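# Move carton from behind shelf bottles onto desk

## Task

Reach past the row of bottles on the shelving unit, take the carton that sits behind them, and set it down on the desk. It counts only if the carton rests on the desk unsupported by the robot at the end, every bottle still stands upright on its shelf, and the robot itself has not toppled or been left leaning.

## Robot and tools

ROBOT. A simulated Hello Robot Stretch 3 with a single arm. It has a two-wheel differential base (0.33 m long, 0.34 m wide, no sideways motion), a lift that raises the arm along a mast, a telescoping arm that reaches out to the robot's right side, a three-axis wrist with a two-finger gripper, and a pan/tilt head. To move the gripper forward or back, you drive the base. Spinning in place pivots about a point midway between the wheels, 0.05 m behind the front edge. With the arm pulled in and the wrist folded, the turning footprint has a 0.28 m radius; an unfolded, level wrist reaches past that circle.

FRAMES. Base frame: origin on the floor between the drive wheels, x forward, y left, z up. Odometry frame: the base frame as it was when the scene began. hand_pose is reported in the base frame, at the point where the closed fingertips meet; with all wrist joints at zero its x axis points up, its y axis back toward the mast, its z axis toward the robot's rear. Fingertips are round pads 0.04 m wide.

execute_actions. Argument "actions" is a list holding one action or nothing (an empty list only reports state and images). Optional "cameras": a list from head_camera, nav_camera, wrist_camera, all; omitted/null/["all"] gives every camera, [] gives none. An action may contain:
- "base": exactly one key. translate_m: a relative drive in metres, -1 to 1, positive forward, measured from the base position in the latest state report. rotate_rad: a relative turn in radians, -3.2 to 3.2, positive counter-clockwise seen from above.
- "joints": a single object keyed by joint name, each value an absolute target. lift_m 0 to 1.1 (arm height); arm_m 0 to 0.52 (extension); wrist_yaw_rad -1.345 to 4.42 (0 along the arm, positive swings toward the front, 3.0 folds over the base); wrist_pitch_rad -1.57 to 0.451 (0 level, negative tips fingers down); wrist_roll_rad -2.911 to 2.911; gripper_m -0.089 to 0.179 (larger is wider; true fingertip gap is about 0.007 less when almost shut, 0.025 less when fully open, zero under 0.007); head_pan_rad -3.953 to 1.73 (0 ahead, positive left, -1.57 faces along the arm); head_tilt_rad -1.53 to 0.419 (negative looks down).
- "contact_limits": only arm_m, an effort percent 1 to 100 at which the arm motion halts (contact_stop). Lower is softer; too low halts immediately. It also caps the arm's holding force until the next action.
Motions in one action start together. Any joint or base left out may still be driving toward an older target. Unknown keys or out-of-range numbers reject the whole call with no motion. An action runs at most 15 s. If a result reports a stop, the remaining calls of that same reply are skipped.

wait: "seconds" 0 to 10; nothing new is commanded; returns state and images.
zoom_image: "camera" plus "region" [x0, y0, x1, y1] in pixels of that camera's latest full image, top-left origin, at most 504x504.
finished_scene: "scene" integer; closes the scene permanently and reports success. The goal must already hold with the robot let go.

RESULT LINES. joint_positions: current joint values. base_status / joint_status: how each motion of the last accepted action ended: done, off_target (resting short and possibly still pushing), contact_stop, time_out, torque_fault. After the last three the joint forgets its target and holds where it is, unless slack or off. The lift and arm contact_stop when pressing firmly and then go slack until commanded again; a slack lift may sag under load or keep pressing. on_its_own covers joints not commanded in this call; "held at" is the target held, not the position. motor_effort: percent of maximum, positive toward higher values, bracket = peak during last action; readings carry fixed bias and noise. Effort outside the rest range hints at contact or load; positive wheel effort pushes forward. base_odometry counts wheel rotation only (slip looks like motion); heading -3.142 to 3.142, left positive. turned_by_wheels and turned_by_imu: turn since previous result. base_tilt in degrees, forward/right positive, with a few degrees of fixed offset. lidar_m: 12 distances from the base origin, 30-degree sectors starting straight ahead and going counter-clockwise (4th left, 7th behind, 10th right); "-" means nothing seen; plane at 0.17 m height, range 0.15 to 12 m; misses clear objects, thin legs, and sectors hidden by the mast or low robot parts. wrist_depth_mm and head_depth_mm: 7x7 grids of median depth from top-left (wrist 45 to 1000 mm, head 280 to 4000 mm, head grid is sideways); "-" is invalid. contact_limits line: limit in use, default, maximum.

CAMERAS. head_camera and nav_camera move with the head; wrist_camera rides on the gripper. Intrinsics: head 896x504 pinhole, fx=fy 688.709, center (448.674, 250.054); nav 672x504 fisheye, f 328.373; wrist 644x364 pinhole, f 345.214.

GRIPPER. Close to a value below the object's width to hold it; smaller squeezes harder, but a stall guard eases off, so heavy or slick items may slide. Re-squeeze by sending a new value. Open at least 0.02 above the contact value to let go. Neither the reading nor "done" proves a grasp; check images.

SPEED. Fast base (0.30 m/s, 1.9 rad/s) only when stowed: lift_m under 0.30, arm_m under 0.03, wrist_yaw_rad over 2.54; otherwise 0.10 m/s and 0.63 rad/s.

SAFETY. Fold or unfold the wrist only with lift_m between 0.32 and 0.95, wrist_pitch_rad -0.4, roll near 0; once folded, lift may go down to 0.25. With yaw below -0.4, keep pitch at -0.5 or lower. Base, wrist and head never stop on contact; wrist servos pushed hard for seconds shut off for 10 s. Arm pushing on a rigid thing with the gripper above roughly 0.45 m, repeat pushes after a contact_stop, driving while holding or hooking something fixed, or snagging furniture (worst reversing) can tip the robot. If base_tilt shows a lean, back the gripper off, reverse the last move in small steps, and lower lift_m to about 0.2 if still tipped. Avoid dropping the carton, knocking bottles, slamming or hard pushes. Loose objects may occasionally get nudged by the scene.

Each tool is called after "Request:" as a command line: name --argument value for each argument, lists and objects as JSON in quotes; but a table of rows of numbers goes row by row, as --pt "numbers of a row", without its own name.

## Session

Request:
execute_actions --actions '[{"joints":{"head_tilt_rad":-0.4}}]'

Scene clock: 0.83 s.
base_odometry: x=+0.000 y=+0.000 heading=+0.000 (m, m, rad; odometry frame)
turned_by_wheels: +0.000 (rad since the last result)
turned_by_imu: +0.000 (rad since the last result)
base_tilt: forward=+0.1 right=-0.3 (deg)
lidar_m: 2.01 1.69 2.45 2.04 2.19 2.38 2.31 1.74 1.38 1.36 1.44 1.64
head_depth_mm: 1663 1776 1868 1434 2173 1703 1400 / 1673 1799 1910 1511 2167 1694 1395 / 1700 1813 1920 1507 2160 1698 1383 / 1705 1847 1931 1498 2153 1690 1388 / 1727 1859 1949 1486 2142 1683 1390 / 1738 1882 1964 1576 2132 1668 1384 / 1761 1900 1988 1566 1932 1671 1380
base_status: not commanded
joint_positions: lift_m=+0.574 arm_m=-0.002 wrist_yaw_rad=+3.103 wrist_pitch_rad=-0.519 wrist_roll_rad=+0.016 gripper_m=+0.037 head_pan_rad=+0.020 head_tilt_rad=-0.394
joint_status: all done
motor_effort: left_wheel=+0(1) right_wheel=+0(0) lift_m=+35(35) arm_m=+0(0) wrist_yaw_rad=+0(1) wrist_pitch_rad=+7(7) wrist_roll_rad=+1(1) gripper_m=+1(1) head_pan_rad=-1(0) head_tilt_rad=-4(36) (%)
hand_pose: x=-0.0131 y=+0.0673 z=+0.5648 quat_wxyz=(+0.196, +0.692, +0.167, +0.675) (m; base frame)
wrist_depth_mm: - - - - - - - / - - - - - - - / - - - - - - - / - - - - - - - / 980 956 936 917 929 916 895 / 824 811 832 809 - 787 775 / 729 734 693 717 702 698 707
pictures: head_camera (sideways: a quarter turn clockwise sets it upright), nav_camera (sideways: a quarter turn counterclockwise sets it upright), wrist_camera
Images, in order (width x height): head_camera 896x504, nav_camera 672x504, wrist_camera 644x364.

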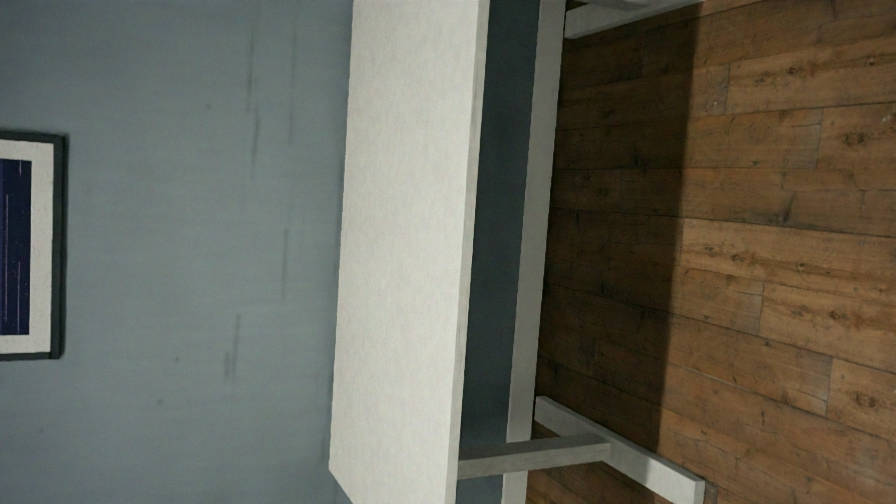

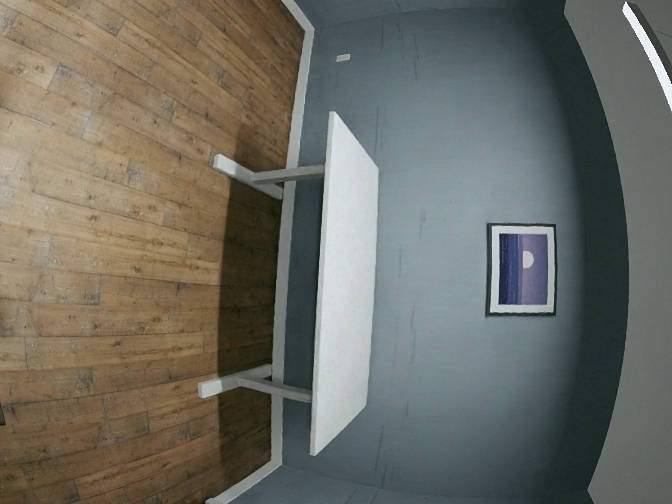

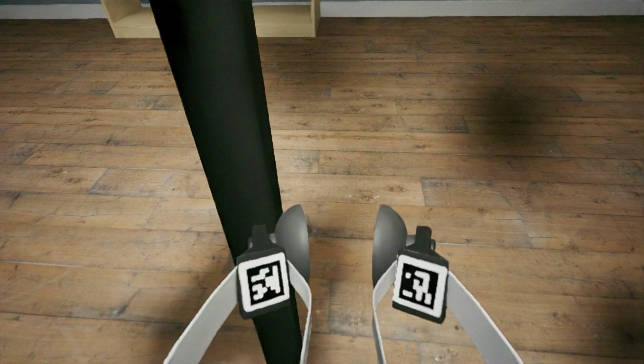

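Request:
execute_actions --actions '[{"joints":{"head_pan_rad":-3.2,"lift_m":0.28,"wrist_pitch_rad":-0.4,"wrist_yaw_rad":3.0}}]' --cameras '["head_camera","nav_camera"]'

Scene clock: 7.40 s.
base_odometry: x=+0.000 y=+0.000 heading=+0.000 (m, m, rad; odometry frame)
turned_by_wheels: +0.000 (rad since the last result)
turned_by_imu: +0.001 (rad since the last result)
base_tilt: forward=+0.1 right=-0.3 (deg)
lidar_m: 2.01 1.69 2.45 2.04 2.19 2.38 2.31 1.74 1.37 1.36 1.44 1.64
head_depth_mm: 2264 2241 2451 2722 2177 1712 1396 / 2295 2463 2339 2725 2160 1686 1402 / 2307 2486 2494 2814 2138 1690 1389 / 2313 2486 2637 2792 2164 1691 1393 / 2323 2493 2702 2779 2123 1680 1388 / 2382 2559 2747 2888 2150 1687 1381 / 2380 2546 2766 2881 2137 1669 1373
base_status: not commanded
joint_positions: lift_m=+0.281 arm_m=-0.002 wrist_yaw_rad=+3.002 wrist_pitch_rad=-0.419 wrist_roll_rad=+0.016 gripper_m=+0.037 head_pan_rad=-3.193 head_tilt_rad=-0.395
joint_status: all done
motor_effort: left_wheel=+1(1) right_wheel=+0(1) lift_m=+19(32) arm_m=+0(0) wrist_yaw_rad=-2(1) wrist_pitch_rad=+10(11) wrist_roll_rad=+1(1) gripper_m=-1(1) head_pan_rad=-5(54) head_tilt_rad=-4(4) (%)
hand_pose: x=+0.0099 y=+0.0790 z=+0.2931 quat_wxyz=(+0.196, +0.705, +0.097, +0.674) (m; base frame)
wrist_depth_mm: - - - - - - - / - - - - - - - / 972 938 925 927 912 892 894 / 760 747 738 736 697 701 689 / 619 613 - 599 614 589 578 / 520 521 - 518 - 497 492 / 468 - - - 438 435 432
pictures: head_camera (sideways: a quarter turn clockwise sets it upright), nav_camera (sideways: a quarter turn counterclockwise sets it upright)
Images, in order (width x height): head_camera 896x504, nav_camera 672x504.

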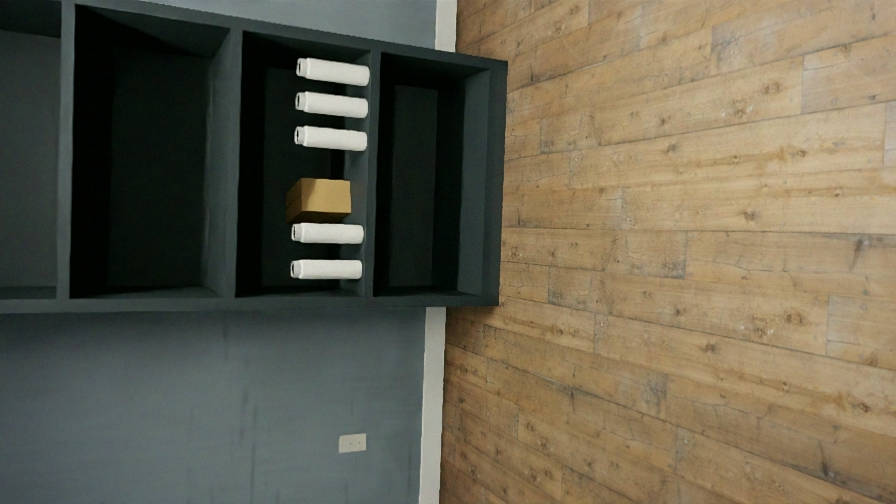

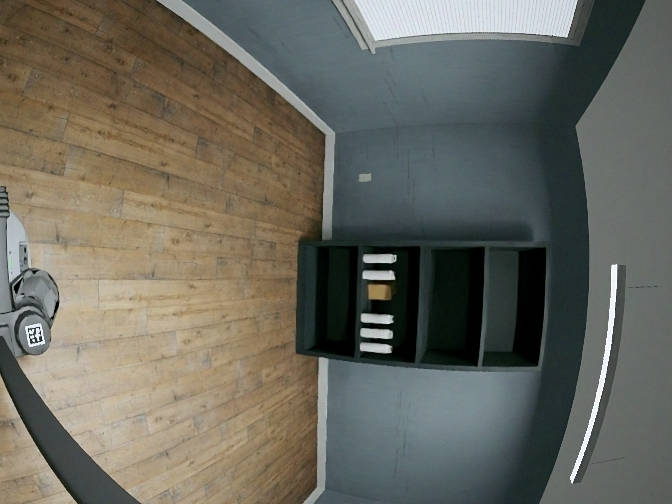

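Request:
execute_actions --actions '[{"base":{"rotate_rad":-0.29}}]' --cameras '[]'

Request:
execute_actions --actions '[{"base":{"translate_m":-1.0},"joints":{"head_pan_rad":-2.7,"head_tilt_rad":-0.6}}]' --cameras '[]'

Request:
execute_actions --actions '[{"base":{"translate_m":-0.72}}]' --cameras '[]'

Request:
execute_actions --actions '[{"base":{"rotate_rad":-1.07},"joints":{"head_pan_rad":-1.57,"head_tilt_rad":-0.8}}]' --cameras '["head_camera"]'

Scene clock: 19.90 s.
base_odometry: x=+0.000 y=+0.000 heading=-0.290 (m, m, rad; odometry frame)
turned_by_wheels: -0.290 (rad since the last result)
turned_by_imu: -0.284 (rad since the last result)
base_tilt: forward=+0.0 right=-0.3 (deg)
lidar_m: 1.64 1.69 2.47 2.41 2.04 2.49 2.38 2.31 1.50 1.36 1.37 1.64
head_depth_mm: 2603 2799 3083 2991 2168 1697 1397 / 2559 2773 2987 2959 2168 1694 1400 / 2495 2700 2883 2995 2162 1694 1394 / 2252 2405 2422 2748 2154 1684 1392 / 2357 2491 2646 2798 2134 1694 1385 / 2278 2434 2477 2761 2120 1681 1385 / 2266 2366 2368 2619 2132 1669 1386
base_status: done
joint_positions: lift_m=+0.281 arm_m=-0.002 wrist_yaw_rad=+3.002 wrist_pitch_rad=-0.418 wrist_roll_rad=+0.016 gripper_m=+0.037 head_pan_rad=-3.193 head_tilt_rad=-0.395
joint_status: not commanded
motor_effort: left_wheel=+1(6) right_wheel=-1(9) lift_m=+18(19) arm_m=+0(0) wrist_yaw_rad=-1(2) wrist_pitch_rad=+10(10) wrist_roll_rad=+1(1) gripper_m=+1(0) head_pan_rad=-5(6) head_tilt_rad=-3(4) (%)
hand_pose: x=+0.0100 y=+0.0790 z=+0.2931 quat_wxyz=(+0.196, +0.705, +0.097, +0.674) (m; base frame)
wrist_depth_mm: - - - - - - - / - - - - - - - / 982 944 922 912 908 900 866 / 758 733 735 725 712 709 690 / 615 609 - 584 608 585 593 / 522 515 - 529 - 505 497 / 466 - - - 437 434 434
pictures: none
No camera images: the call's "cameras" was empty. Leave "cameras" out to get every camera's image.

Scene clock: 24.90 s.
base_odometry: x=-0.958 y=+0.286 heading=-0.290 (m, m, rad; odometry frame)
turned_by_wheels: +0.000 (rad since the last result)
turned_by_imu: -0.006 (rad since the last result)
base_tilt: forward=+0.0 right=-0.3 (deg)
lidar_m: 2.63 2.57 2.48 1.85 2.26 1.98 1.39 1.38 1.70 1.54 1.54 1.87
head_depth_mm: 1442 1607 1543 1932 1682 1443 1244 / 1478 1635 1523 1963 1711 1440 1234 / 1493 1677 1473 2017 1716 1434 1234 / 1414 1539 1505 1940 1707 1436 1231 / 1238 1723 1942 1985 1702 1424 1230 / 1630 1832 2047 2125 1711 1427 1222 / 1679 1863 2120 2100 1702 1417 1223
base_status: done
joint_positions: lift_m=+0.281 arm_m=-0.002 wrist_yaw_rad=+3.001 wrist_pitch_rad=-0.418 wrist_roll_rad=+0.016 gripper_m=+0.037 head_pan_rad=-2.707 head_tilt_rad=-0.593
joint_status: all done
motor_effort: left_wheel=+2(3) right_wheel=-2(8) lift_m=+19(19) arm_m=+0(0) wrist_yaw_rad=-1(2) wrist_pitch_rad=+10(10) wrist_roll_rad=+1(1) gripper_m=+0(0) head_pan_rad=+4(44) head_tilt_rad=-5(28) (%)
hand_pose: x=+0.0101 y=+0.0790 z=+0.2932 quat_wxyz=(+0.196, +0.705, +0.097, +0.674) (m; base frame)
wrist_depth_mm: - - - - - - - / - - - - - - - / 984 938 961 913 906 874 886 / 760 736 726 721 716 700 711 / 622 604 - 592 607 592 582 / 521 518 - 521 - 502 496 / 462 - - - 438 438 432
pictures: none
No camera images: the call's "cameras" was empty. Leave "cameras" out to get every camera's image.

Scene clock: 29.00 s.
base_odometry: x=-1.648 y=+0.492 heading=-0.290 (m, m, rad; odometry frame)
turned_by_wheels: +0.000 (rad since the last result)
turned_by_imu: -0.004 (rad since the last result)
base_tilt: forward=+0.0 right=-0.4 (deg)
lidar_m: 3.35 3.72 1.89 1.72 1.91 0.68 0.73 0.94 0.80 1.67 1.67 2.02
head_depth_mm: 869 923 673 1170 801 914 1172 / 886 930 668 1179 934 1269 1188 / 901 953 697 1214 981 1292 1188 / 920 975 693 999 1007 1322 1208 / 942 972 725 1205 1007 1345 1216 / 964 963 720 1220 954 1338 1227 / 926 901 756 999 974 1253 1225
base_status: done
joint_positions: lift_m=+0.281 arm_m=-0.002 wrist_yaw_rad=+3.001 wrist_pitch_rad=-0.418 wrist_roll_rad=+0.016 gripper_m=+0.037 head_pan_rad=-2.707 head_tilt_rad=-0.593
joint_status: not commanded
motor_effort: left_wheel=+1(3) right_wheel=-2(8) lift_m=+19(19) arm_m=+0(0) wrist_yaw_rad=-1(1) wrist_pitch_rad=+10(10) wrist_roll_rad=+1(1) gripper_m=+0(0) head_pan_rad=+4(4) head_tilt_rad=-4(5) (%)
hand_pose: x=+0.0101 y=+0.0790 z=+0.2932 quat_wxyz=(+0.196, +0.705, +0.097, +0.674) (m; base frame)
wrist_depth_mm: - - - - - - - / - - - - - - - / 973 941 952 926 899 895 880 / 746 733 732 727 708 708 703 / 615 611 - 602 614 585 591 / 519 520 - 523 - 498 493 / 465 - - - 441 441 435
pictures: none
No camera images: the call's "cameras" was empty. Leave "cameras" out to get every camera's image.

Scene clock: 30.93 s.
base_odometry: x=-1.648 y=+0.492 heading=-1.360 (m, m, rad; odometry frame)
turned_by_wheels: -1.070 (rad since the last result)
turned_by_imu: -1.047 (rad since the last result)
base_tilt: forward=+0.0 right=-0.3 (deg)
lidar_m: 1.67 2.01 3.37 3.26 2.36 1.72 1.96 0.68 0.71 0.95 0.80 1.67
head_depth_mm: 781 610 1143 963 1313 1248 1156 / 778 608 1160 867 1335 1263 1147 / 772 627 997 1003 1356 1269 1151 / 768 647 1021 1001 1384 1289 1145 / 765 1168 1129 975 1373 1285 1143 / 759 1021 1109 1019 1379 1283 1138 / 753 871 923 1061 1403 1280 1133
base_status: done
joint_positions: lift_m=+0.281 arm_m=-0.002 wrist_yaw_rad=+3.001 wrist_pitch_rad=-0.418 wrist_roll_rad=+0.016 gripper_m=+0.037 head_pan_rad=-1.577 head_tilt_rad=-0.790
joint_status: all done
motor_effort: left_wheel=+1(7) right_wheel=-1(6) lift_m=+20(19) arm_m=+0(0) wrist_yaw_rad=-1(1) wrist_pitch_rad=+10(10) wrist_roll_rad=+1(1) gripper_m=+0(0) head_pan_rad=+5(52) head_tilt_rad=-6(26) (%)
hand_pose: x=+0.0101 y=+0.0790 z=+0.2932 quat_wxyz=(+0.196, +0.705, +0.097, +0.674) (m; base frame)
wrist_depth_mm: - - - - - - - / - - - - - - - / 989 948 943 923 905 893 895 / 757 753 733 729 717 716 689 / 622 619 - 604 609 589 580 / 525 517 - 522 - 502 492 / 462 - - - 441 438 429
pictures: head_camera (sideways: a quarter turn clockwise sets it upright)
Images, in order (width x height): head_camera 896x504.

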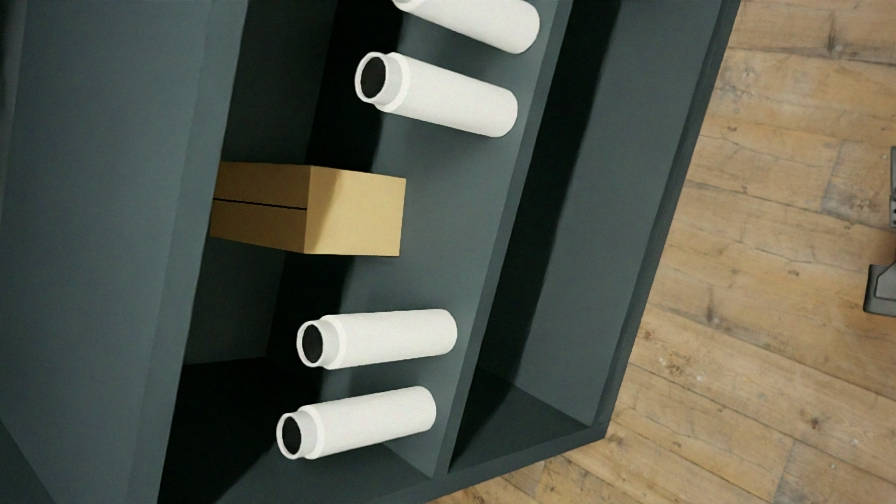

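Request:
execute_actions --actions '[{"base":{"rotate_rad":-1.22}}]' --cameras '[]'

Request:
execute_actions --actions '[{"base":{"translate_m":0.095}}]' --cameras '[]'

Request:
execute_actions --actions '[{"base":{"rotate_rad":1.12},"joints":{"lift_m":0.715}}]' --cameras '[]'

Request:
execute_actions --actions '[{"joints":{"wrist_yaw_rad":0,"gripper_m":0.1,"wrist_roll_rad":0,"wrist_pitch_rad":-0.45}}]' --cameras '["head_camera","wrist_camera"]'

Scene clock: 43.57 s.
base_odometry: x=-1.648 y=+0.492 heading=-2.580 (m, m, rad; odometry frame)
turned_by_wheels: -1.220 (rad since the last result)
turned_by_imu: -1.193 (rad since the last result)
base_tilt: forward=+0.1 right=-0.4 (deg)
lidar_m: 0.81 1.67 1.67 1.83 2.85 3.27 2.23 1.71 2.10 1.33 0.68 1.06
head_depth_mm: 1980 2190 2062 1723 1480 1291 1159 / 2029 2309 2058 1722 1473 1292 1152 / 1787 2093 2054 1711 1468 1286 1149 / 1567 1802 1992 1715 1465 1287 1142 / 1401 1589 1820 1697 1464 1280 1145 / 1258 1412 1596 1693 1459 1279 1141 / 1144 1268 1402 945 1200 1241 1142
base_status: done
joint_positions: lift_m=+0.281 arm_m=-0.002 wrist_yaw_rad=+3.001 wrist_pitch_rad=-0.418 wrist_roll_rad=+0.016 gripper_m=+0.037 head_pan_rad=-1.577 head_tilt_rad=-0.790
joint_status: not commanded
motor_effort: left_wheel=+1(7) right_wheel=-2(7) lift_m=+19(20) arm_m=+0(0) wrist_yaw_rad=-2(1) wrist_pitch_rad=+10(10) wrist_roll_rad=+1(1) gripper_m=+1(0) head_pan_rad=+4(4) head_tilt_rad=-6(6) (%)
hand_pose: x=+0.0101 y=+0.0790 z=+0.2932 quat_wxyz=(+0.196, +0.705, +0.097, +0.674) (m; base frame)
wrist_depth_mm: - - - - - - - / - - - - - - - / 979 938 933 909 918 883 869 / 750 741 745 721 724 696 698 / 606 617 - 603 611 585 580 / 522 521 - 532 - 501 494 / 466 - - - 441 436 431
pictures: none
No camera images: the call's "cameras" was empty. Leave "cameras" out to get every camera's image.

Scene clock: 45.67 s.
base_odometry: x=-1.729 y=+0.441 heading=-2.580 (m, m, rad; odometry frame)
turned_by_wheels: +0.000 (rad since the last result)
turned_by_imu: +0.001 (rad since the last result)
base_tilt: forward=+0.0 right=-0.4 (deg)
lidar_m: 0.71 1.61 1.61 1.77 2.77 3.35 2.32 1.79 2.16 0.66 0.65 0.99
head_depth_mm: 2034 2247 2040 1716 1478 1294 1151 / 1917 2312 2054 1728 1468 1290 1156 / 1660 1966 2050 1701 1478 1293 1147 / 1453 1675 1918 1703 1461 1276 1148 / 1303 1478 1696 1693 1460 1282 1149 / 1169 1303 1467 934 1187 1245 1142 / 564 617 759 840 1247 1212 1141
base_status: done
joint_positions: lift_m=+0.281 arm_m=-0.002 wrist_yaw_rad=+3.001 wrist_pitch_rad=-0.418 wrist_roll_rad=+0.016 gripper_m=+0.037 head_pan_rad=-1.577 head_tilt_rad=-0.790
joint_status: not commanded
motor_effort: left_wheel=+1(6) right_wheel=-1(5) lift_m=+19(19) arm_m=+0(0) wrist_yaw_rad=-1(1) wrist_pitch_rad=+10(10) wrist_roll_rad=+1(1) gripper_m=-1(1) head_pan_rad=+3(4) head_tilt_rad=-6(6) (%)
hand_pose: x=+0.0102 y=+0.0790 z=+0.2932 quat_wxyz=(+0.196, +0.705, +0.097, +0.674) (m; base frame)
wrist_depth_mm: - - - - - - - / - - - - - - - / 952 930 950 934 924 893 884 / 752 745 731 736 712 700 702 / 618 604 - 589 614 592 584 / 520 520 - 525 - 503 497 / 460 - - - 441 433 431
pictures: none
No camera images: the call's "cameras" was empty. Leave "cameras" out to get every camera's image.

Scene clock: 50.47 s.
base_odometry: x=-1.729 y=+0.441 heading=-1.460 (m, m, rad; odometry frame)
turned_by_wheels: +1.120 (rad since the last result)
turned_by_imu: +1.102 (rad since the last result)
base_tilt: forward=+0.0 right=-0.3 (deg)
lidar_m: 1.61 1.83 3.07 3.34 2.33 1.79 2.13 0.65 0.72 0.98 0.71 1.61
head_depth_mm: 780 590 1102 986 871 1243 - / 777 586 1111 787 881 1239 - / 770 582 1094 979 1302 1250 - / 766 581 938 964 1300 1251 - / 761 580 1157 956 1329 1273 1105 / 756 597 1151 930 1342 1266 1137 / 754 613 912 920 1176 1278 1140
base_status: done
joint_positions: lift_m=+0.714 arm_m=-0.002 wrist_yaw_rad=+3.001 wrist_pitch_rad=-0.418 wrist_roll_rad=+0.016 gripper_m=+0.037 head_pan_rad=-1.577 head_tilt_rad=-0.790
joint_status: all done
motor_effort: left_wheel=+0(5) right_wheel=+1(8) lift_m=+51(53) arm_m=+0(0) wrist_yaw_rad=-1(1) wrist_pitch_rad=+10(10) wrist_roll_rad=+1(1) gripper_m=-1(1) head_pan_rad=+4(3) head_tilt_rad=-6(6) (%)
hand_pose: x=+0.0102 y=+0.0790 z=+0.7272 quat_wxyz=(+0.196, +0.705, +0.096, +0.674) (m; base frame)
wrist_depth_mm: - - - - - - - / - - - - - - - / - - - - - - - / - - - - - - - / - - - - - - - / - - - - - - - / 931 944 - 938 909 932 900
pictures: none
No camera images: the call's "cameras" was empty. Leave "cameras" out to get every camera's image.

Scene clock: 52.97 s.
base_odometry: x=-1.729 y=+0.441 heading=-1.460 (m, m, rad; odometry frame)
turned_by_wheels: +0.000 (rad since the last result)
turned_by_imu: +0.000 (rad since the last result)
base_tilt: forward=+0.0 right=-0.3 (deg)
lidar_m: 1.60 1.83 3.04 3.34 2.33 1.79 2.13 0.65 0.72 0.98 0.71 1.61
head_depth_mm: 781 588 1101 982 870 1241 - / 776 586 1111 788 883 1234 - / 772 583 1101 982 915 1257 - / 767 581 935 963 1328 - - / 762 579 1154 953 1318 1258 1143 / 758 596 1151 927 1343 1274 1139 / 752 614 912 919 1179 1273 1134
base_status: not commanded
joint_positions: lift_m=+0.714 arm_m=-0.002 wrist_yaw_rad=+0.002 wrist_pitch_rad=-0.462 wrist_roll_rad=+0.002 gripper_m=+0.100 head_pan_rad=-1.577 head_tilt_rad=-0.790
joint_status: all done
motor_effort: left_wheel=+0(0) right_wheel=+2(1) lift_m=+51(50) arm_m=+0(0) wrist_yaw_rad=-2(3) wrist_pitch_rad=+6(9) wrist_roll_rad=+0(2) gripper_m=+1(98) head_pan_rad=+4(4) head_tilt_rad=-6(6) (%)
hand_pose: x=-0.0210 y=-0.3619 z=+0.7174 quat_wxyz=(+0.688, +0.163, -0.688, -0.161) (m; base frame)
wrist_depth_mm: 407 386 372 605 667 636 605 / 427 415 377 511 726 299 629 / 469 455 420 574 595 315 564 / - 491 479 509 509 352 340 / - 601 470 443 424 401 357 / - 718 916 916 900 - 373 / 927 858 808 807 811 801 639
pictures: head_camera (sideways: a quarter turn clockwise sets it upright), wrist_camera
Images, in order (width x height): head_camera 896x504, wrist_camera 644x364.

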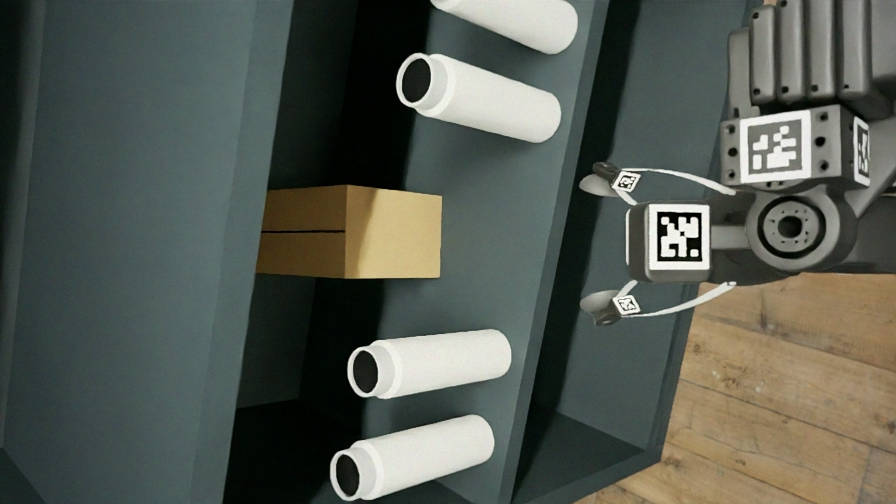

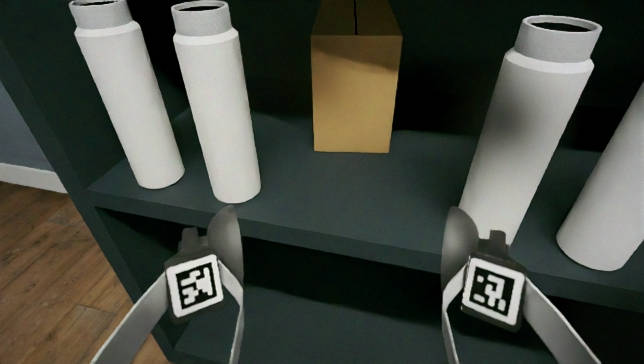

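Request:
execute_actions --actions '[{"base":{"translate_m":-0.012},"joints":{"arm_m":0.29,"gripper_m":0.14},"contact_limits":{"arm_m":9}}]' --cameras '["wrist_camera"]'

Request:
execute_actions --actions '[{"joints":{"arm_m":0.47,"gripper_m":0.17},"contact_limits":{"arm_m":9}}]' --cameras '["head_camera","wrist_camera"]'

Scene clock: 60.43 s.
base_odometry: x=-1.730 y=+0.453 heading=-1.460 (m, m, rad; odometry frame)
turned_by_wheels: +0.000 (rad since the last result)
turned_by_imu: +0.001 (rad since the last result)
base_tilt: forward=+0.0 right=-0.3 (deg)
lidar_m: 1.61 1.84 3.10 3.36 2.33 1.78 2.13 0.64 0.70 0.99 0.72 1.62
head_depth_mm: 780 590 1100 982 859 1248 - / 774 587 1111 842 - 1235 1149 / 772 583 1114 - 1293 1249 1155 / 766 580 932 - 1307 1249 1146 / 763 580 1157 974 1326 1263 1143 / 756 596 1154 918 1345 1265 1141 / 753 595 951 889 1184 1271 1134
base_status: done
joint_positions: lift_m=+0.714 arm_m=+0.290 wrist_yaw_rad=+0.001 wrist_pitch_rad=-0.462 wrist_roll_rad=+0.002 gripper_m=+0.140 head_pan_rad=-1.577 head_tilt_rad=-0.790
joint_status: all done
motor_effort: left_wheel=+0(3) right_wheel=+1(3) lift_m=+51(51) arm_m=+3(1) wrist_yaw_rad=-1(2) wrist_pitch_rad=+7(7) wrist_roll_rad=-1(0) gripper_m=+1(99) head_pan_rad=+4(4) head_tilt_rad=-6(6) (%)
contact_limits: arm_m 9 (drawing in: default 19, maximum 32; extending or still: default 27, maximum 44)
hand_pose: x=-0.0213 y=-0.6533 z=+0.7173 quat_wxyz=(+0.688, +0.162, -0.688, -0.162) (m; base frame)
wrist_depth_mm: 374 480 476 436 417 396 373 / 379 493 533 339 382 427 403 / 383 511 580 256 255 466 440 / 400 493 509 234 230 491 472 / 155 436 427 264 265 438 417 / 147 - 370 305 316 361 363 / - 307 323 320 318 318 310
pictures: wrist_camera
Images, in order (width x height): wrist_camera 644x364.

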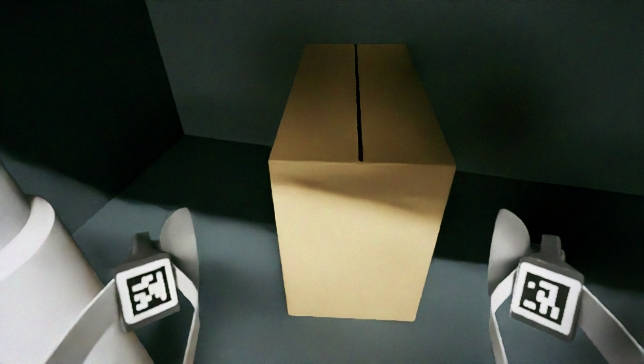

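Scene clock: 63.00 s.
base_odometry: x=-1.730 y=+0.453 heading=-1.460 (m, m, rad; odometry frame)
turned_by_wheels: +0.000 (rad since the last result)
turned_by_imu: +0.000 (rad since the last result)
base_tilt: forward=+0.1 right=-0.3 (deg)
lidar_m: 1.62 1.84 3.10 3.35 2.34 1.78 2.12 0.64 0.70 0.98 0.72 1.62
head_depth_mm: 778 588 1096 984 857 1239 - / 777 585 1107 745 - - 1149 / 768 583 899 981 1306 1248 1146 / 766 580 911 963 1296 1249 1147 / 762 579 1153 974 1320 1259 1144 / 759 596 1161 915 1349 1265 1142 / 754 596 956 892 1184 1278 1140
base_status: not commanded
joint_positions: lift_m=+0.714 arm_m=+0.470 wrist_yaw_rad=+0.000 wrist_pitch_rad=-0.462 wrist_roll_rad=+0.002 gripper_m=+0.170 head_pan_rad=-1.577 head_tilt_rad=-0.790
joint_status: all done
motor_effort: left_wheel=+0(0) right_wheel=+2(2) lift_m=+51(50) arm_m=+3(2) wrist_yaw_rad=+0(1) wrist_pitch_rad=+7(7) wrist_roll_rad=+0(0) gripper_m=+0(99) head_pan_rad=+4(4) head_tilt_rad=-6(6) (%)
contact_limits: arm_m 9 (drawing in: default 19, maximum 32; extending or still: default 27, maximum 44)
hand_pose: x=-0.0215 y=-0.8333 z=+0.7173 quat_wxyz=(+0.688, +0.162, -0.689, -0.162) (m; base frame)
wrist_depth_mm: 323 314 293 272 255 240 228 / 335 351 325 299 277 260 246 / 340 391 358 255 254 285 265 / 351 429 400 206 204 309 292 / 359 425 410 173 173 325 315 / 346 362 358 149 149 148 - / 315 323 138 132 131 130 310
pictures: head_camera (sideways: a quarter turn clockwise sets it upright), wrist_camera
Images, in order (width x height): head_camera 896x504, wrist_camera 644x364.

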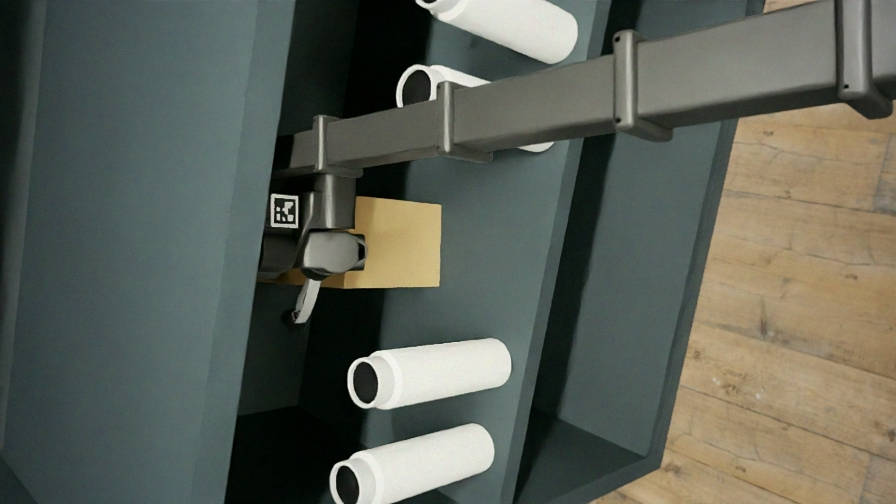

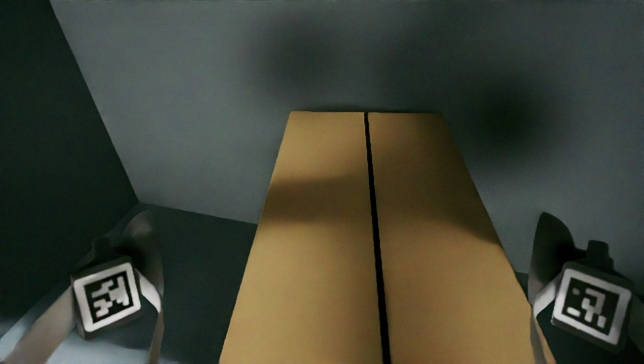

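Request:
execute_actions --actions '[{"base":{"translate_m":-0.009},"joints":{"arm_m":0.495,"wrist_yaw_rad":-0.035}}]' --cameras '[]'

Request:
execute_actions --actions '[{"joints":{"wrist_pitch_rad":-0.58}}]' --cameras '["wrist_camera"]'

Request:
execute_actions --actions '[{"joints":{"gripper_m":0.09}}]' --cameras '["wrist_camera"]'

Request:
execute_actions --actions '[{"joints":{"arm_m":0.33,"wrist_pitch_rad":-0.52,"wrist_yaw_rad":0}}]' --cameras '["head_camera","wrist_camera"]'

Scene clock: 72.03 s.
base_odometry: x=-1.731 y=+0.462 heading=-1.460 (m, m, rad; odometry frame)
turned_by_wheels: +0.000 (rad since the last result)
turned_by_imu: +0.001 (rad since the last result)
base_tilt: forward=+0.1 right=-0.3 (deg)
lidar_m: 1.62 1.85 3.09 3.33 2.34 1.77 2.12 0.64 0.68 0.98 0.72 1.63
head_depth_mm: 779 590 1097 985 854 1242 - / 774 586 1107 957 - 1224 1148 / 770 584 886 984 916 1247 1147 / 767 581 906 958 1306 1253 1146 / 761 578 1155 997 1320 1259 1147 / 756 595 1156 871 1338 1265 1139 / 752 594 1004 900 1204 1278 1139
base_status: done
joint_positions: lift_m=+0.714 arm_m=+0.495 wrist_yaw_rad=-0.033 wrist_pitch_rad=-0.462 wrist_roll_rad=+0.002 gripper_m=+0.170 head_pan_rad=-1.577 head_tilt_rad=-0.790
joint_status: all done
motor_effort: left_wheel=+0(3) right_wheel=+1(4) lift_m=+51(51) arm_m=+3(0) wrist_yaw_rad=-2(2) wrist_pitch_rad=+7(7) wrist_roll_rad=+0(1) gripper_m=+0(0) head_pan_rad=+4(4) head_tilt_rad=-6(6) (%)
hand_pose: x=-0.0288 y=-0.8582 z=+0.7173 quat_wxyz=(+0.685, +0.151, -0.691, -0.174) (m; base frame)
wrist_depth_mm: 290 275 257 243 230 219 208 / 320 303 283 267 251 237 224 / 348 343 312 256 264 261 244 / 365 389 346 206 205 287 267 / 373 424 186 174 172 318 294 / 357 366 154 149 148 342 - / 316 321 132 131 130 135 308
pictures: none
No camera images: the call's "cameras" was empty. Leave "cameras" out to get every camera's image.

Scene clock: 72.77 s.
base_odometry: x=-1.731 y=+0.462 heading=-1.460 (m, m, rad; odometry frame)
turned_by_wheels: +0.000 (rad since the last result)
turned_by_imu: +0.000 (rad since the last result)
base_tilt: forward=+0.1 right=-0.3 (deg)
lidar_m: 1.62 1.85 3.09 3.34 2.33 1.77 2.13 0.64 0.68 0.98 0.72 1.63
head_depth_mm: 779 589 1097 980 854 1238 - / 774 586 1106 948 - 1232 1149 / 768 582 887 990 919 1247 1148 / 765 580 908 960 1305 1249 1146 / 760 579 1150 995 1324 1265 1141 / 757 596 1154 875 1344 1268 1142 / 750 595 1005 902 1200 1277 1139
base_status: not commanded
joint_positions: lift_m=+0.714 arm_m=+0.495 wrist_yaw_rad=-0.033 wrist_pitch_rad=-0.587 wrist_roll_rad=+0.002 gripper_m=+0.170 head_pan_rad=-1.577 head_tilt_rad=-0.790
joint_status: all done
motor_effort: left_wheel=-1(0) right_wheel=+2(2) lift_m=+51(51) arm_m=+3(3) wrist_yaw_rad=-2(2) wrist_pitch_rad=+4(7) wrist_roll_rad=+0(0) gripper_m=+0(1) head_pan_rad=+4(4) head_tilt_rad=-6(6) (%)
hand_pose: x=-0.0282 y=-0.8395 z=+0.6911 quat_wxyz=(+0.673, +0.193, -0.680, -0.216) (m; base frame)
wrist_depth_mm: 307 290 270 255 242 228 218 / 339 325 301 228 236 252 239 / 362 380 334 189 186 281 265 / 369 417 167 160 160 309 296 / 363 377 141 139 139 146 331 / 330 324 125 124 123 123 - / 286 285 111 111 110 110 279
pictures: wrist_camera
Images, in order (width x height): wrist_camera 644x364.

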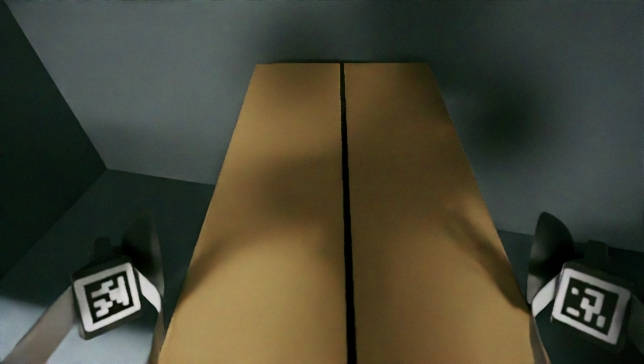

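Scene clock: 74.07 s.
base_odometry: x=-1.731 y=+0.462 heading=-1.460 (m, m, rad; odometry frame)
turned_by_wheels: +0.000 (rad since the last result)
turned_by_imu: +0.000 (rad since the last result)
base_tilt: forward=+0.1 right=-0.3 (deg)
lidar_m: 1.63 1.86 3.08 3.34 2.34 1.77 2.12 0.64 0.68 0.98 0.72 1.63
head_depth_mm: 780 591 1094 986 858 1240 - / 779 587 1104 962 - 1231 1151 / 771 584 889 1004 917 1243 1148 / 767 581 905 964 1303 1251 1145 / 762 579 1154 996 1324 1261 1141 / 758 595 1159 873 1347 1273 1141 / 751 595 1008 905 1194 1281 1138
base_status: not commanded
joint_positions: lift_m=+0.715 arm_m=+0.495 wrist_yaw_rad=-0.037 wrist_pitch_rad=-0.559 wrist_roll_rad=+0.005 gripper_m=+0.091 head_pan_rad=-1.577 head_tilt_rad=-0.790
joint_status: all done
motor_effort: left_wheel=-1(2) right_wheel=+4(4) lift_m=+43(51) arm_m=+3(3) wrist_yaw_rad=+1(1) wrist_pitch_rad=-12(13) wrist_roll_rad=-3(3) gripper_m=-26(100) head_pan_rad=+4(4) head_tilt_rad=-6(6) (%)
hand_pose: x=-0.0291 y=-0.8441 z=+0.6972 quat_wxyz=(+0.674, +0.182, -0.685, -0.208) (m; base frame)
wrist_depth_mm: 303 283 266 251 239 225 215 / 334 319 294 267 256 250 235 / 362 363 328 205 205 277 259 / 367 416 186 173 172 308 290 / 368 393 151 149 148 326 329 / 338 - 132 131 130 129 328 / 309 296 118 117 117 116 288
pictures: wrist_camera
Images, in order (width x height): wrist_camera 644x364.

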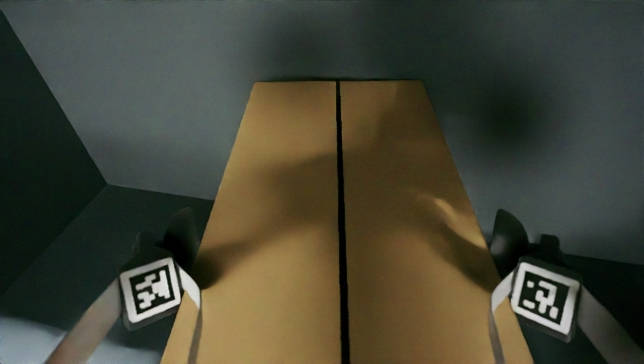

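Scene clock: 76.53 s.
base_odometry: x=-1.731 y=+0.462 heading=-1.460 (m, m, rad; odometry frame)
turned_by_wheels: +0.000 (rad since the last result)
turned_by_imu: +0.000 (rad since the last result)
base_tilt: forward=+0.0 right=-0.3 (deg)
lidar_m: 1.62 1.85 3.09 3.33 2.34 1.77 2.12 0.64 0.68 0.99 0.72 1.63
head_depth_mm: 778 589 1095 985 855 1247 - / 777 585 1109 939 - 1236 1154 / 771 584 1098 945 1110 1239 1153 / 767 581 919 838 1306 1248 1146 / 760 580 1150 954 1321 1267 1142 / 754 596 1155 871 1338 1273 1138 / 750 595 1000 901 1200 1274 1134
base_status: not commanded
joint_positions: lift_m=+0.715 arm_m=+0.330 wrist_yaw_rad=-0.002 wrist_pitch_rad=-0.530 wrist_roll_rad=+0.004 gripper_m=+0.095 head_pan_rad=-1.577 head_tilt_rad=-0.790
joint_status: all done
motor_effort: left_wheel=+0(2) right_wheel=+2(5) lift_m=+43(44) arm_m=-2(2) wrist_yaw_rad=+1(6) wrist_pitch_rad=+6(12) wrist_roll_rad=-2(3) gripper_m=-25(28) head_pan_rad=+4(3) head_tilt_rad=-6(6) (%)
hand_pose: x=-0.0219 y=-0.6841 z=+0.7030 quat_wxyz=(+0.681, +0.184, -0.684, -0.187) (m; base frame)
wrist_depth_mm: 369 458 442 412 386 363 344 / 380 497 491 436 414 402 378 / 392 514 513 205 204 443 412 / 396 462 180 173 172 447 436 / 386 407 151 149 148 382 380 / 348 - 132 132 131 130 336 / 314 297 119 118 117 119 296
pictures: head_camera (sideways: a quarter turn clockwise sets it upright), wrist_camera
Images, in order (width x height): head_camera 896x504, wrist_camera 644x364.

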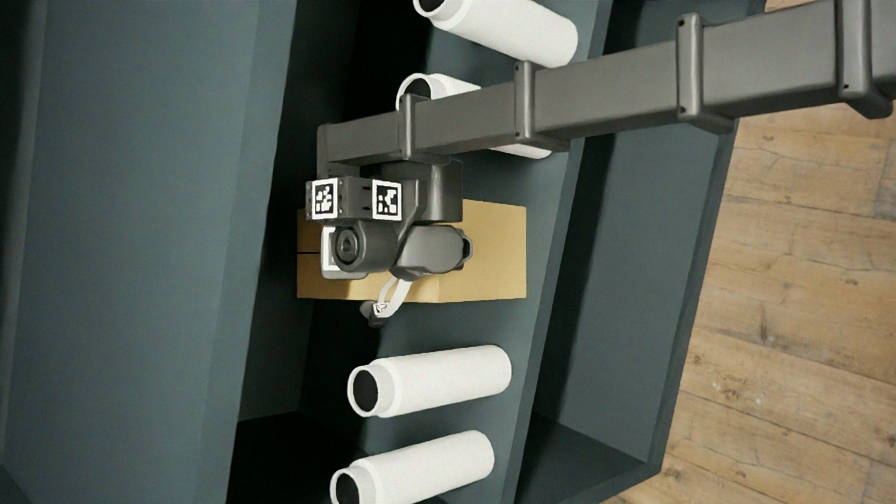

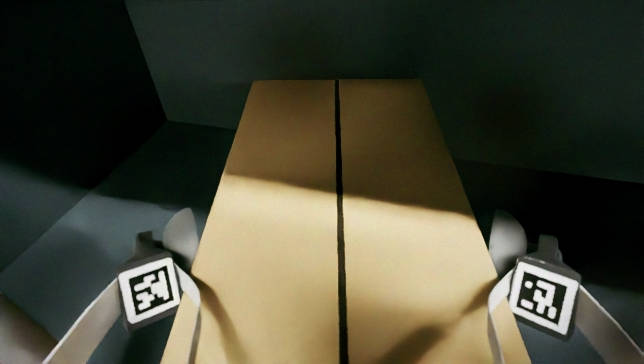

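Request:
execute_actions --actions '[{"joints":{"arm_m":0.27,"lift_m":0.75,"wrist_pitch_rad":-0.54}}]' --cameras '["wrist_camera"]'

Request:
execute_actions --actions '[{"joints":{"arm_m":0.0}}]' --cameras '["nav_camera","wrist_camera"]'

Scene clock: 82.60 s.
base_odometry: x=-1.731 y=+0.462 heading=-1.460 (m, m, rad; odometry frame)
turned_by_wheels: +0.000 (rad since the last result)
turned_by_imu: +0.001 (rad since the last result)
base_tilt: forward=+0.0 right=-0.3 (deg)
lidar_m: 1.63 1.85 3.11 3.34 2.34 1.77 2.12 0.64 0.68 0.98 0.72 1.63
head_depth_mm: 782 588 1096 993 849 - - / 777 586 1103 - 1303 1238 1155 / 770 582 1111 - 916 1243 1152 / 767 581 1116 - 1303 1256 1144 / 761 577 1147 953 1321 1258 1144 / 757 596 1156 873 1340 1272 1142 / 753 594 1007 902 1197 1280 1135
base_status: not commanded
joint_positions: lift_m=+0.749 arm_m=+0.270 wrist_yaw_rad=-0.002 wrist_pitch_rad=-0.560 wrist_roll_rad=+0.003 gripper_m=+0.095 head_pan_rad=-1.577 head_tilt_rad=-0.790
joint_status: all done
motor_effort: left_wheel=-1(1) right_wheel=+1(2) lift_m=+52(53) arm_m=-2(2) wrist_yaw_rad=+1(1) wrist_pitch_rad=+11(11) wrist_roll_rad=-1(2) gripper_m=-24(24) head_pan_rad=+3(4) head_tilt_rad=-7(6) (%)
hand_pose: x=-0.0219 y=-0.6196 z=+0.7316 quat_wxyz=(+0.679, +0.195, -0.680, -0.196) (m; base frame)
wrist_depth_mm: 384 513 516 476 450 426 400 / 396 522 568 230 236 465 432 / 417 531 539 195 193 517 472 / 170 492 176 169 168 481 476 / 163 430 150 149 147 414 414 / 170 - 133 132 131 131 364 / 186 221 120 119 119 121 325
pictures: wrist_camera
Images, in order (width x height): wrist_camera 644x364.

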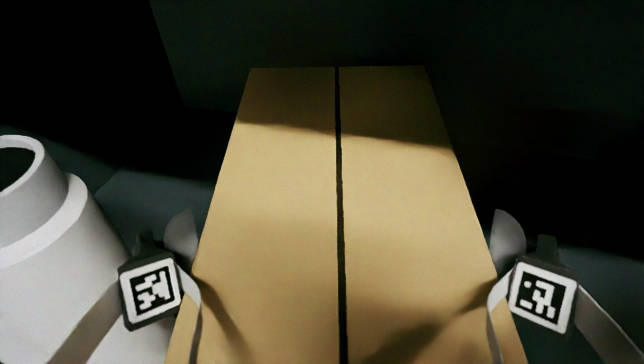

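Scene clock: 85.80 s.
base_odometry: x=-1.731 y=+0.462 heading=-1.460 (m, m, rad; odometry frame)
turned_by_wheels: +0.000 (rad since the last result)
turned_by_imu: +0.000 (rad since the last result)
base_tilt: forward=+0.0 right=-0.4 (deg)
lidar_m: 1.62 1.85 3.11 3.34 2.34 1.77 2.12 0.64 0.68 0.98 0.72 1.63
head_depth_mm: 780 588 1093 983 866 1265 - / 775 587 1114 764 888 1258 - / 771 584 1129 1002 633 573 - / 768 582 1137 1000 621 - - / 765 578 1155 998 912 1235 1142 / 757 595 1154 875 1341 1265 1145 / 750 594 1002 901 1198 1282 1139
base_status: not commanded
joint_positions: lift_m=+0.749 arm_m=+0.000 wrist_yaw_rad=-0.001 wrist_pitch_rad=-0.560 wrist_roll_rad=+0.002 gripper_m=+0.095 head_pan_rad=-1.577 head_tilt_rad=-0.790
joint_status: all done
motor_effort: left_wheel=+0(0) right_wheel=+2(3) lift_m=+51(52) arm_m=-2(7) wrist_yaw_rad=+1(1) wrist_pitch_rad=+11(11) wrist_roll_rad=-1(1) gripper_m=-23(25) head_pan_rad=+4(3) head_tilt_rad=-6(6) (%)
hand_pose: x=-0.0218 y=-0.3495 z=+0.7316 quat_wxyz=(+0.679, +0.195, -0.680, -0.196) (m; base frame)
wrist_depth_mm: 405 388 781 748 709 291 616 / 453 424 394 231 238 296 652 / 503 496 408 194 194 337 314 / - 513 175 168 167 388 350 / - 675 149 148 147 395 392 / 995 - 134 133 131 130 392 / 921 862 121 120 119 120 646
pictures: nav_camera (sideways: a quarter turn counterclockwise sets it upright), wrist_camera
Images, in order (width x height): nav_camera 672x504, wrist_camera 644x364.

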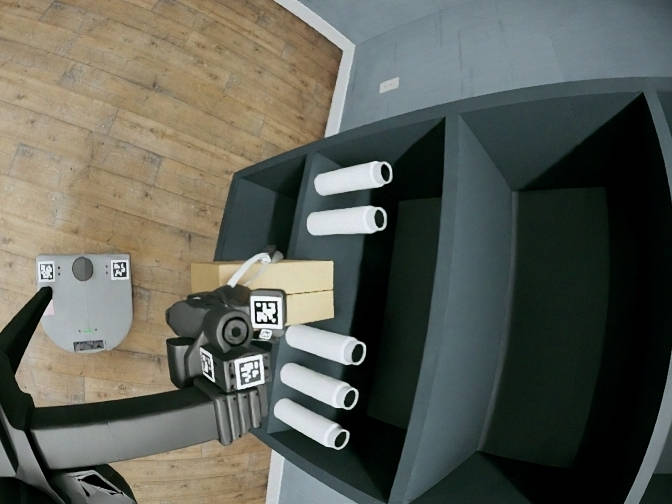

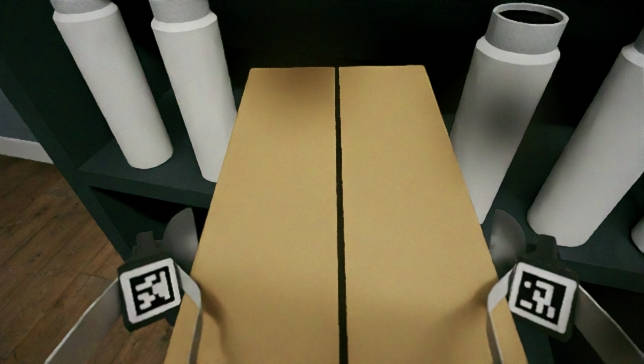

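Request:
execute_actions --actions '[{"base":{"rotate_rad":1.3},"joints":{"head_pan_rad":0,"head_tilt_rad":-0.4}}]' --cameras '["nav_camera"]'

Request:
execute_actions --actions '[{"base":{"translate_m":1.0},"joints":{"lift_m":1.0}}]' --cameras '["nav_camera"]'

Scene clock: 105.20 s.
base_odometry: x=-1.731 y=+0.462 heading=-0.160 (m, m, rad; odometry frame)
turned_by_wheels: +1.300 (rad since the last result)
turned_by_imu: +1.280 (rad since the last result)
base_tilt: forward=+0.0 right=-0.3 (deg)
lidar_m: 3.35 3.19 1.97 1.77 1.49 0.64 0.98 0.72 0.72 1.63 1.67 2.21
head_depth_mm: 3283 3476 3738 2921 2141 1680 1385 / 3303 3505 3794 2911 2125 1663 1387 / 3240 3470 3688 2925 2107 1669 1376 / 3243 3464 3735 2900 2092 1672 1372 / 3181 3396 3589 2888 2094 1666 1373 / 3196 3378 3609 2837 2090 1655 1361 / 3145 3421 3631 2825 2079 1652 1366
base_status: done
joint_positions: lift_m=+0.749 arm_m=+0.000 wrist_yaw_rad=-0.001 wrist_pitch_rad=-0.560 wrist_roll_rad=+0.002 gripper_m=+0.095 head_pan_rad=-0.007 head_tilt_rad=-0.408
joint_status: all done
motor_effort: left_wheel=+0(4) right_wheel=+2(7) lift_m=+52(52) arm_m=-2(2) wrist_yaw_rad=+0(0) wrist_pitch_rad=+11(11) wrist_roll_rad=-1(1) gripper_m=-22(24) head_pan_rad=+4(53) head_tilt_rad=+4(35) (%)
hand_pose: x=-0.0218 y=-0.3495 z=+0.7316 quat_wxyz=(+0.679, +0.195, -0.680, -0.196) (m; base frame)
wrist_depth_mm: - - - - - - - / - - - 231 239 - - / - - - 195 193 - - / - - 175 168 166 - - / - - 150 149 146 - - / 997 - 133 132 132 131 983 / 901 847 121 120 119 120 692
pictures: nav_camera (sideways: a quarter turn counterclockwise sets it upright)
Images, in order (width x height): nav_camera 672x504.

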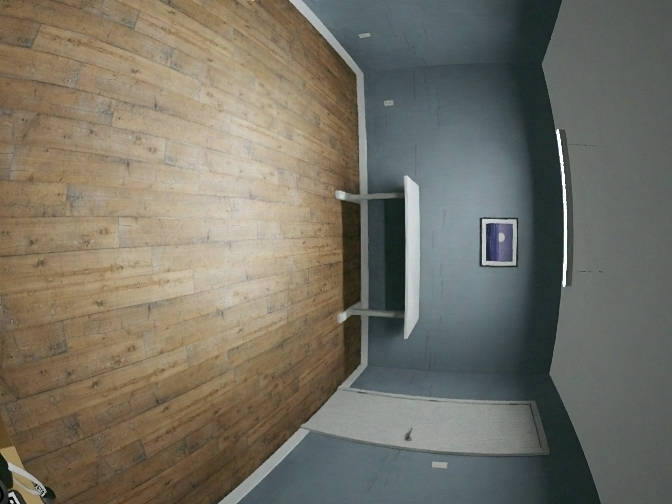

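Scene clock: 116.13 s.
base_odometry: x=-0.744 y=+0.303 heading=-0.160 (m, m, rad; odometry frame)
turned_by_wheels: +0.000 (rad since the last result)
turned_by_imu: +0.008 (rad since the last result)
base_tilt: forward=+0.0 right=-0.4 (deg)
lidar_m: 2.36 2.85 2.30 1.80 2.25 2.10 1.58 1.60 1.66 1.58 1.63 2.14
head_depth_mm: 2410 2593 2810 2935 2128 1685 1389 / 2412 2576 2515 2780 2128 1669 1388 / 2384 2567 2668 2882 2118 1656 1384 / 2344 2548 2674 2890 2112 1666 1373 / 2360 2534 2648 2860 2117 1652 1367 / 2326 2485 2639 2828 2100 1652 1371 / 2327 2464 2410 2742 2093 1639 1367
base_status: done
joint_positions: lift_m=+0.999 arm_m=+0.000 wrist_yaw_rad=-0.001 wrist_pitch_rad=-0.560 wrist_roll_rad=+0.002 gripper_m=+0.095 head_pan_rad=-0.007 head_tilt_rad=-0.408
joint_status: all done
motor_effort: left_wheel=+0(4) right_wheel=+1(6) lift_m=+51(54) arm_m=-2(2) wrist_yaw_rad=+0(1) wrist_pitch_rad=+11(11) wrist_roll_rad=-1(1) gripper_m=-24(25) head_pan_rad=+4(3) head_tilt_rad=+5(5) (%)
hand_pose: x=-0.0218 y=-0.3494 z=+0.9815 quat_wxyz=(+0.679, +0.195, -0.680, -0.196) (m; base frame)
wrist_depth_mm: - - - - - - - / - - - 231 238 - - / - - - 195 193 - - / - - 174 168 167 - - / - - 150 148 147 - - / - - 133 133 131 131 - / - - 120 120 119 120 -
pictures: nav_camera (sideways: a quarter turn counterclockwise sets it upright)
Images, in order (width x height): nav_camera 672x504.

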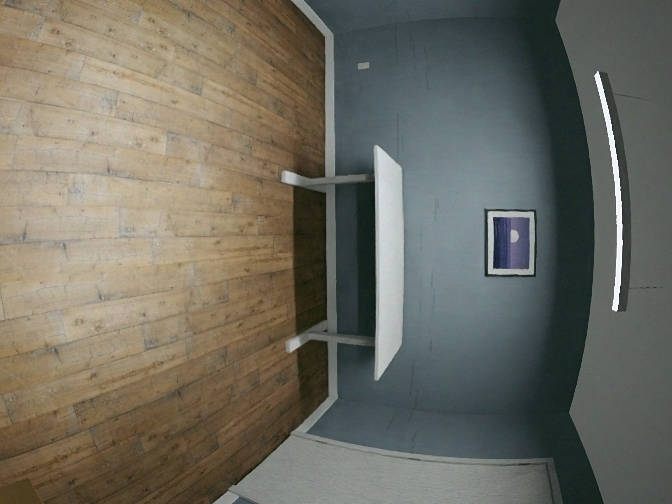

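Request:
execute_actions --actions '[{"base":{"translate_m":1.0},"joints":{"head_tilt_rad":-0.6}}]' --cameras '["head_camera"]'

Scene clock: 132.33 s.
base_odometry: x=+0.243 y=+0.143 heading=-0.160 (m, m, rad; odometry frame)
turned_by_wheels: +0.000 (rad since the last result)
turned_by_imu: +0.008 (rad since the last result)
base_tilt: forward=+0.1 right=-0.3 (deg)
lidar_m: 1.78 1.40 2.32 2.16 1.89 3.09 2.56 2.28 1.63 1.53 1.58 1.50
head_depth_mm: 1544 1659 1265 1998 1729 1446 1251 / 1540 1657 1265 2073 1725 1444 1238 / 1524 1649 1252 2065 1718 1437 1229 / 1516 1630 1255 2043 1723 1437 1234 / 1510 1635 1241 2032 1715 1432 1226 / 1505 1619 1237 2043 1707 1420 1229 / 1491 1607 1234 2021 1699 1422 1221
base_status: done
joint_positions: lift_m=+0.999 arm_m=+0.000 wrist_yaw_rad=-0.001 wrist_pitch_rad=-0.560 wrist_roll_rad=+0.002 gripper_m=+0.095 head_pan_rad=-0.007 head_tilt_rad=-0.592
joint_status: all done
motor_effort: left_wheel=-1(2) right_wheel=+2(7) lift_m=+51(51) arm_m=-2(2) wrist_yaw_rad=+1(1) wrist_pitch_rad=+11(11) wrist_roll_rad=+0(1) gripper_m=-25(24) head_pan_rad=+4(4) head_tilt_rad=-5(25) (%)
hand_pose: x=-0.0218 y=-0.3494 z=+0.9815 quat_wxyz=(+0.679, +0.195, -0.680, -0.196) (m; base frame)
wrist_depth_mm: - - - - - - - / - - - 231 238 - - / - - - 195 194 - - / - - 175 168 167 - - / - - 149 148 147 - - / - - 134 132 131 130 - / - - 121 119 119 120 -
pictures: head_camera (sideways: a quarter turn clockwise sets it upright)
Images, in order (width x height): head_camera 896x504.

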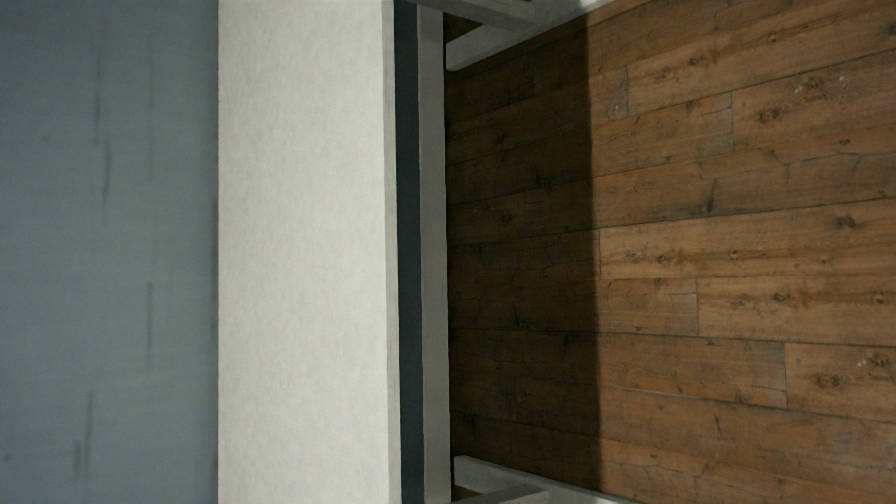

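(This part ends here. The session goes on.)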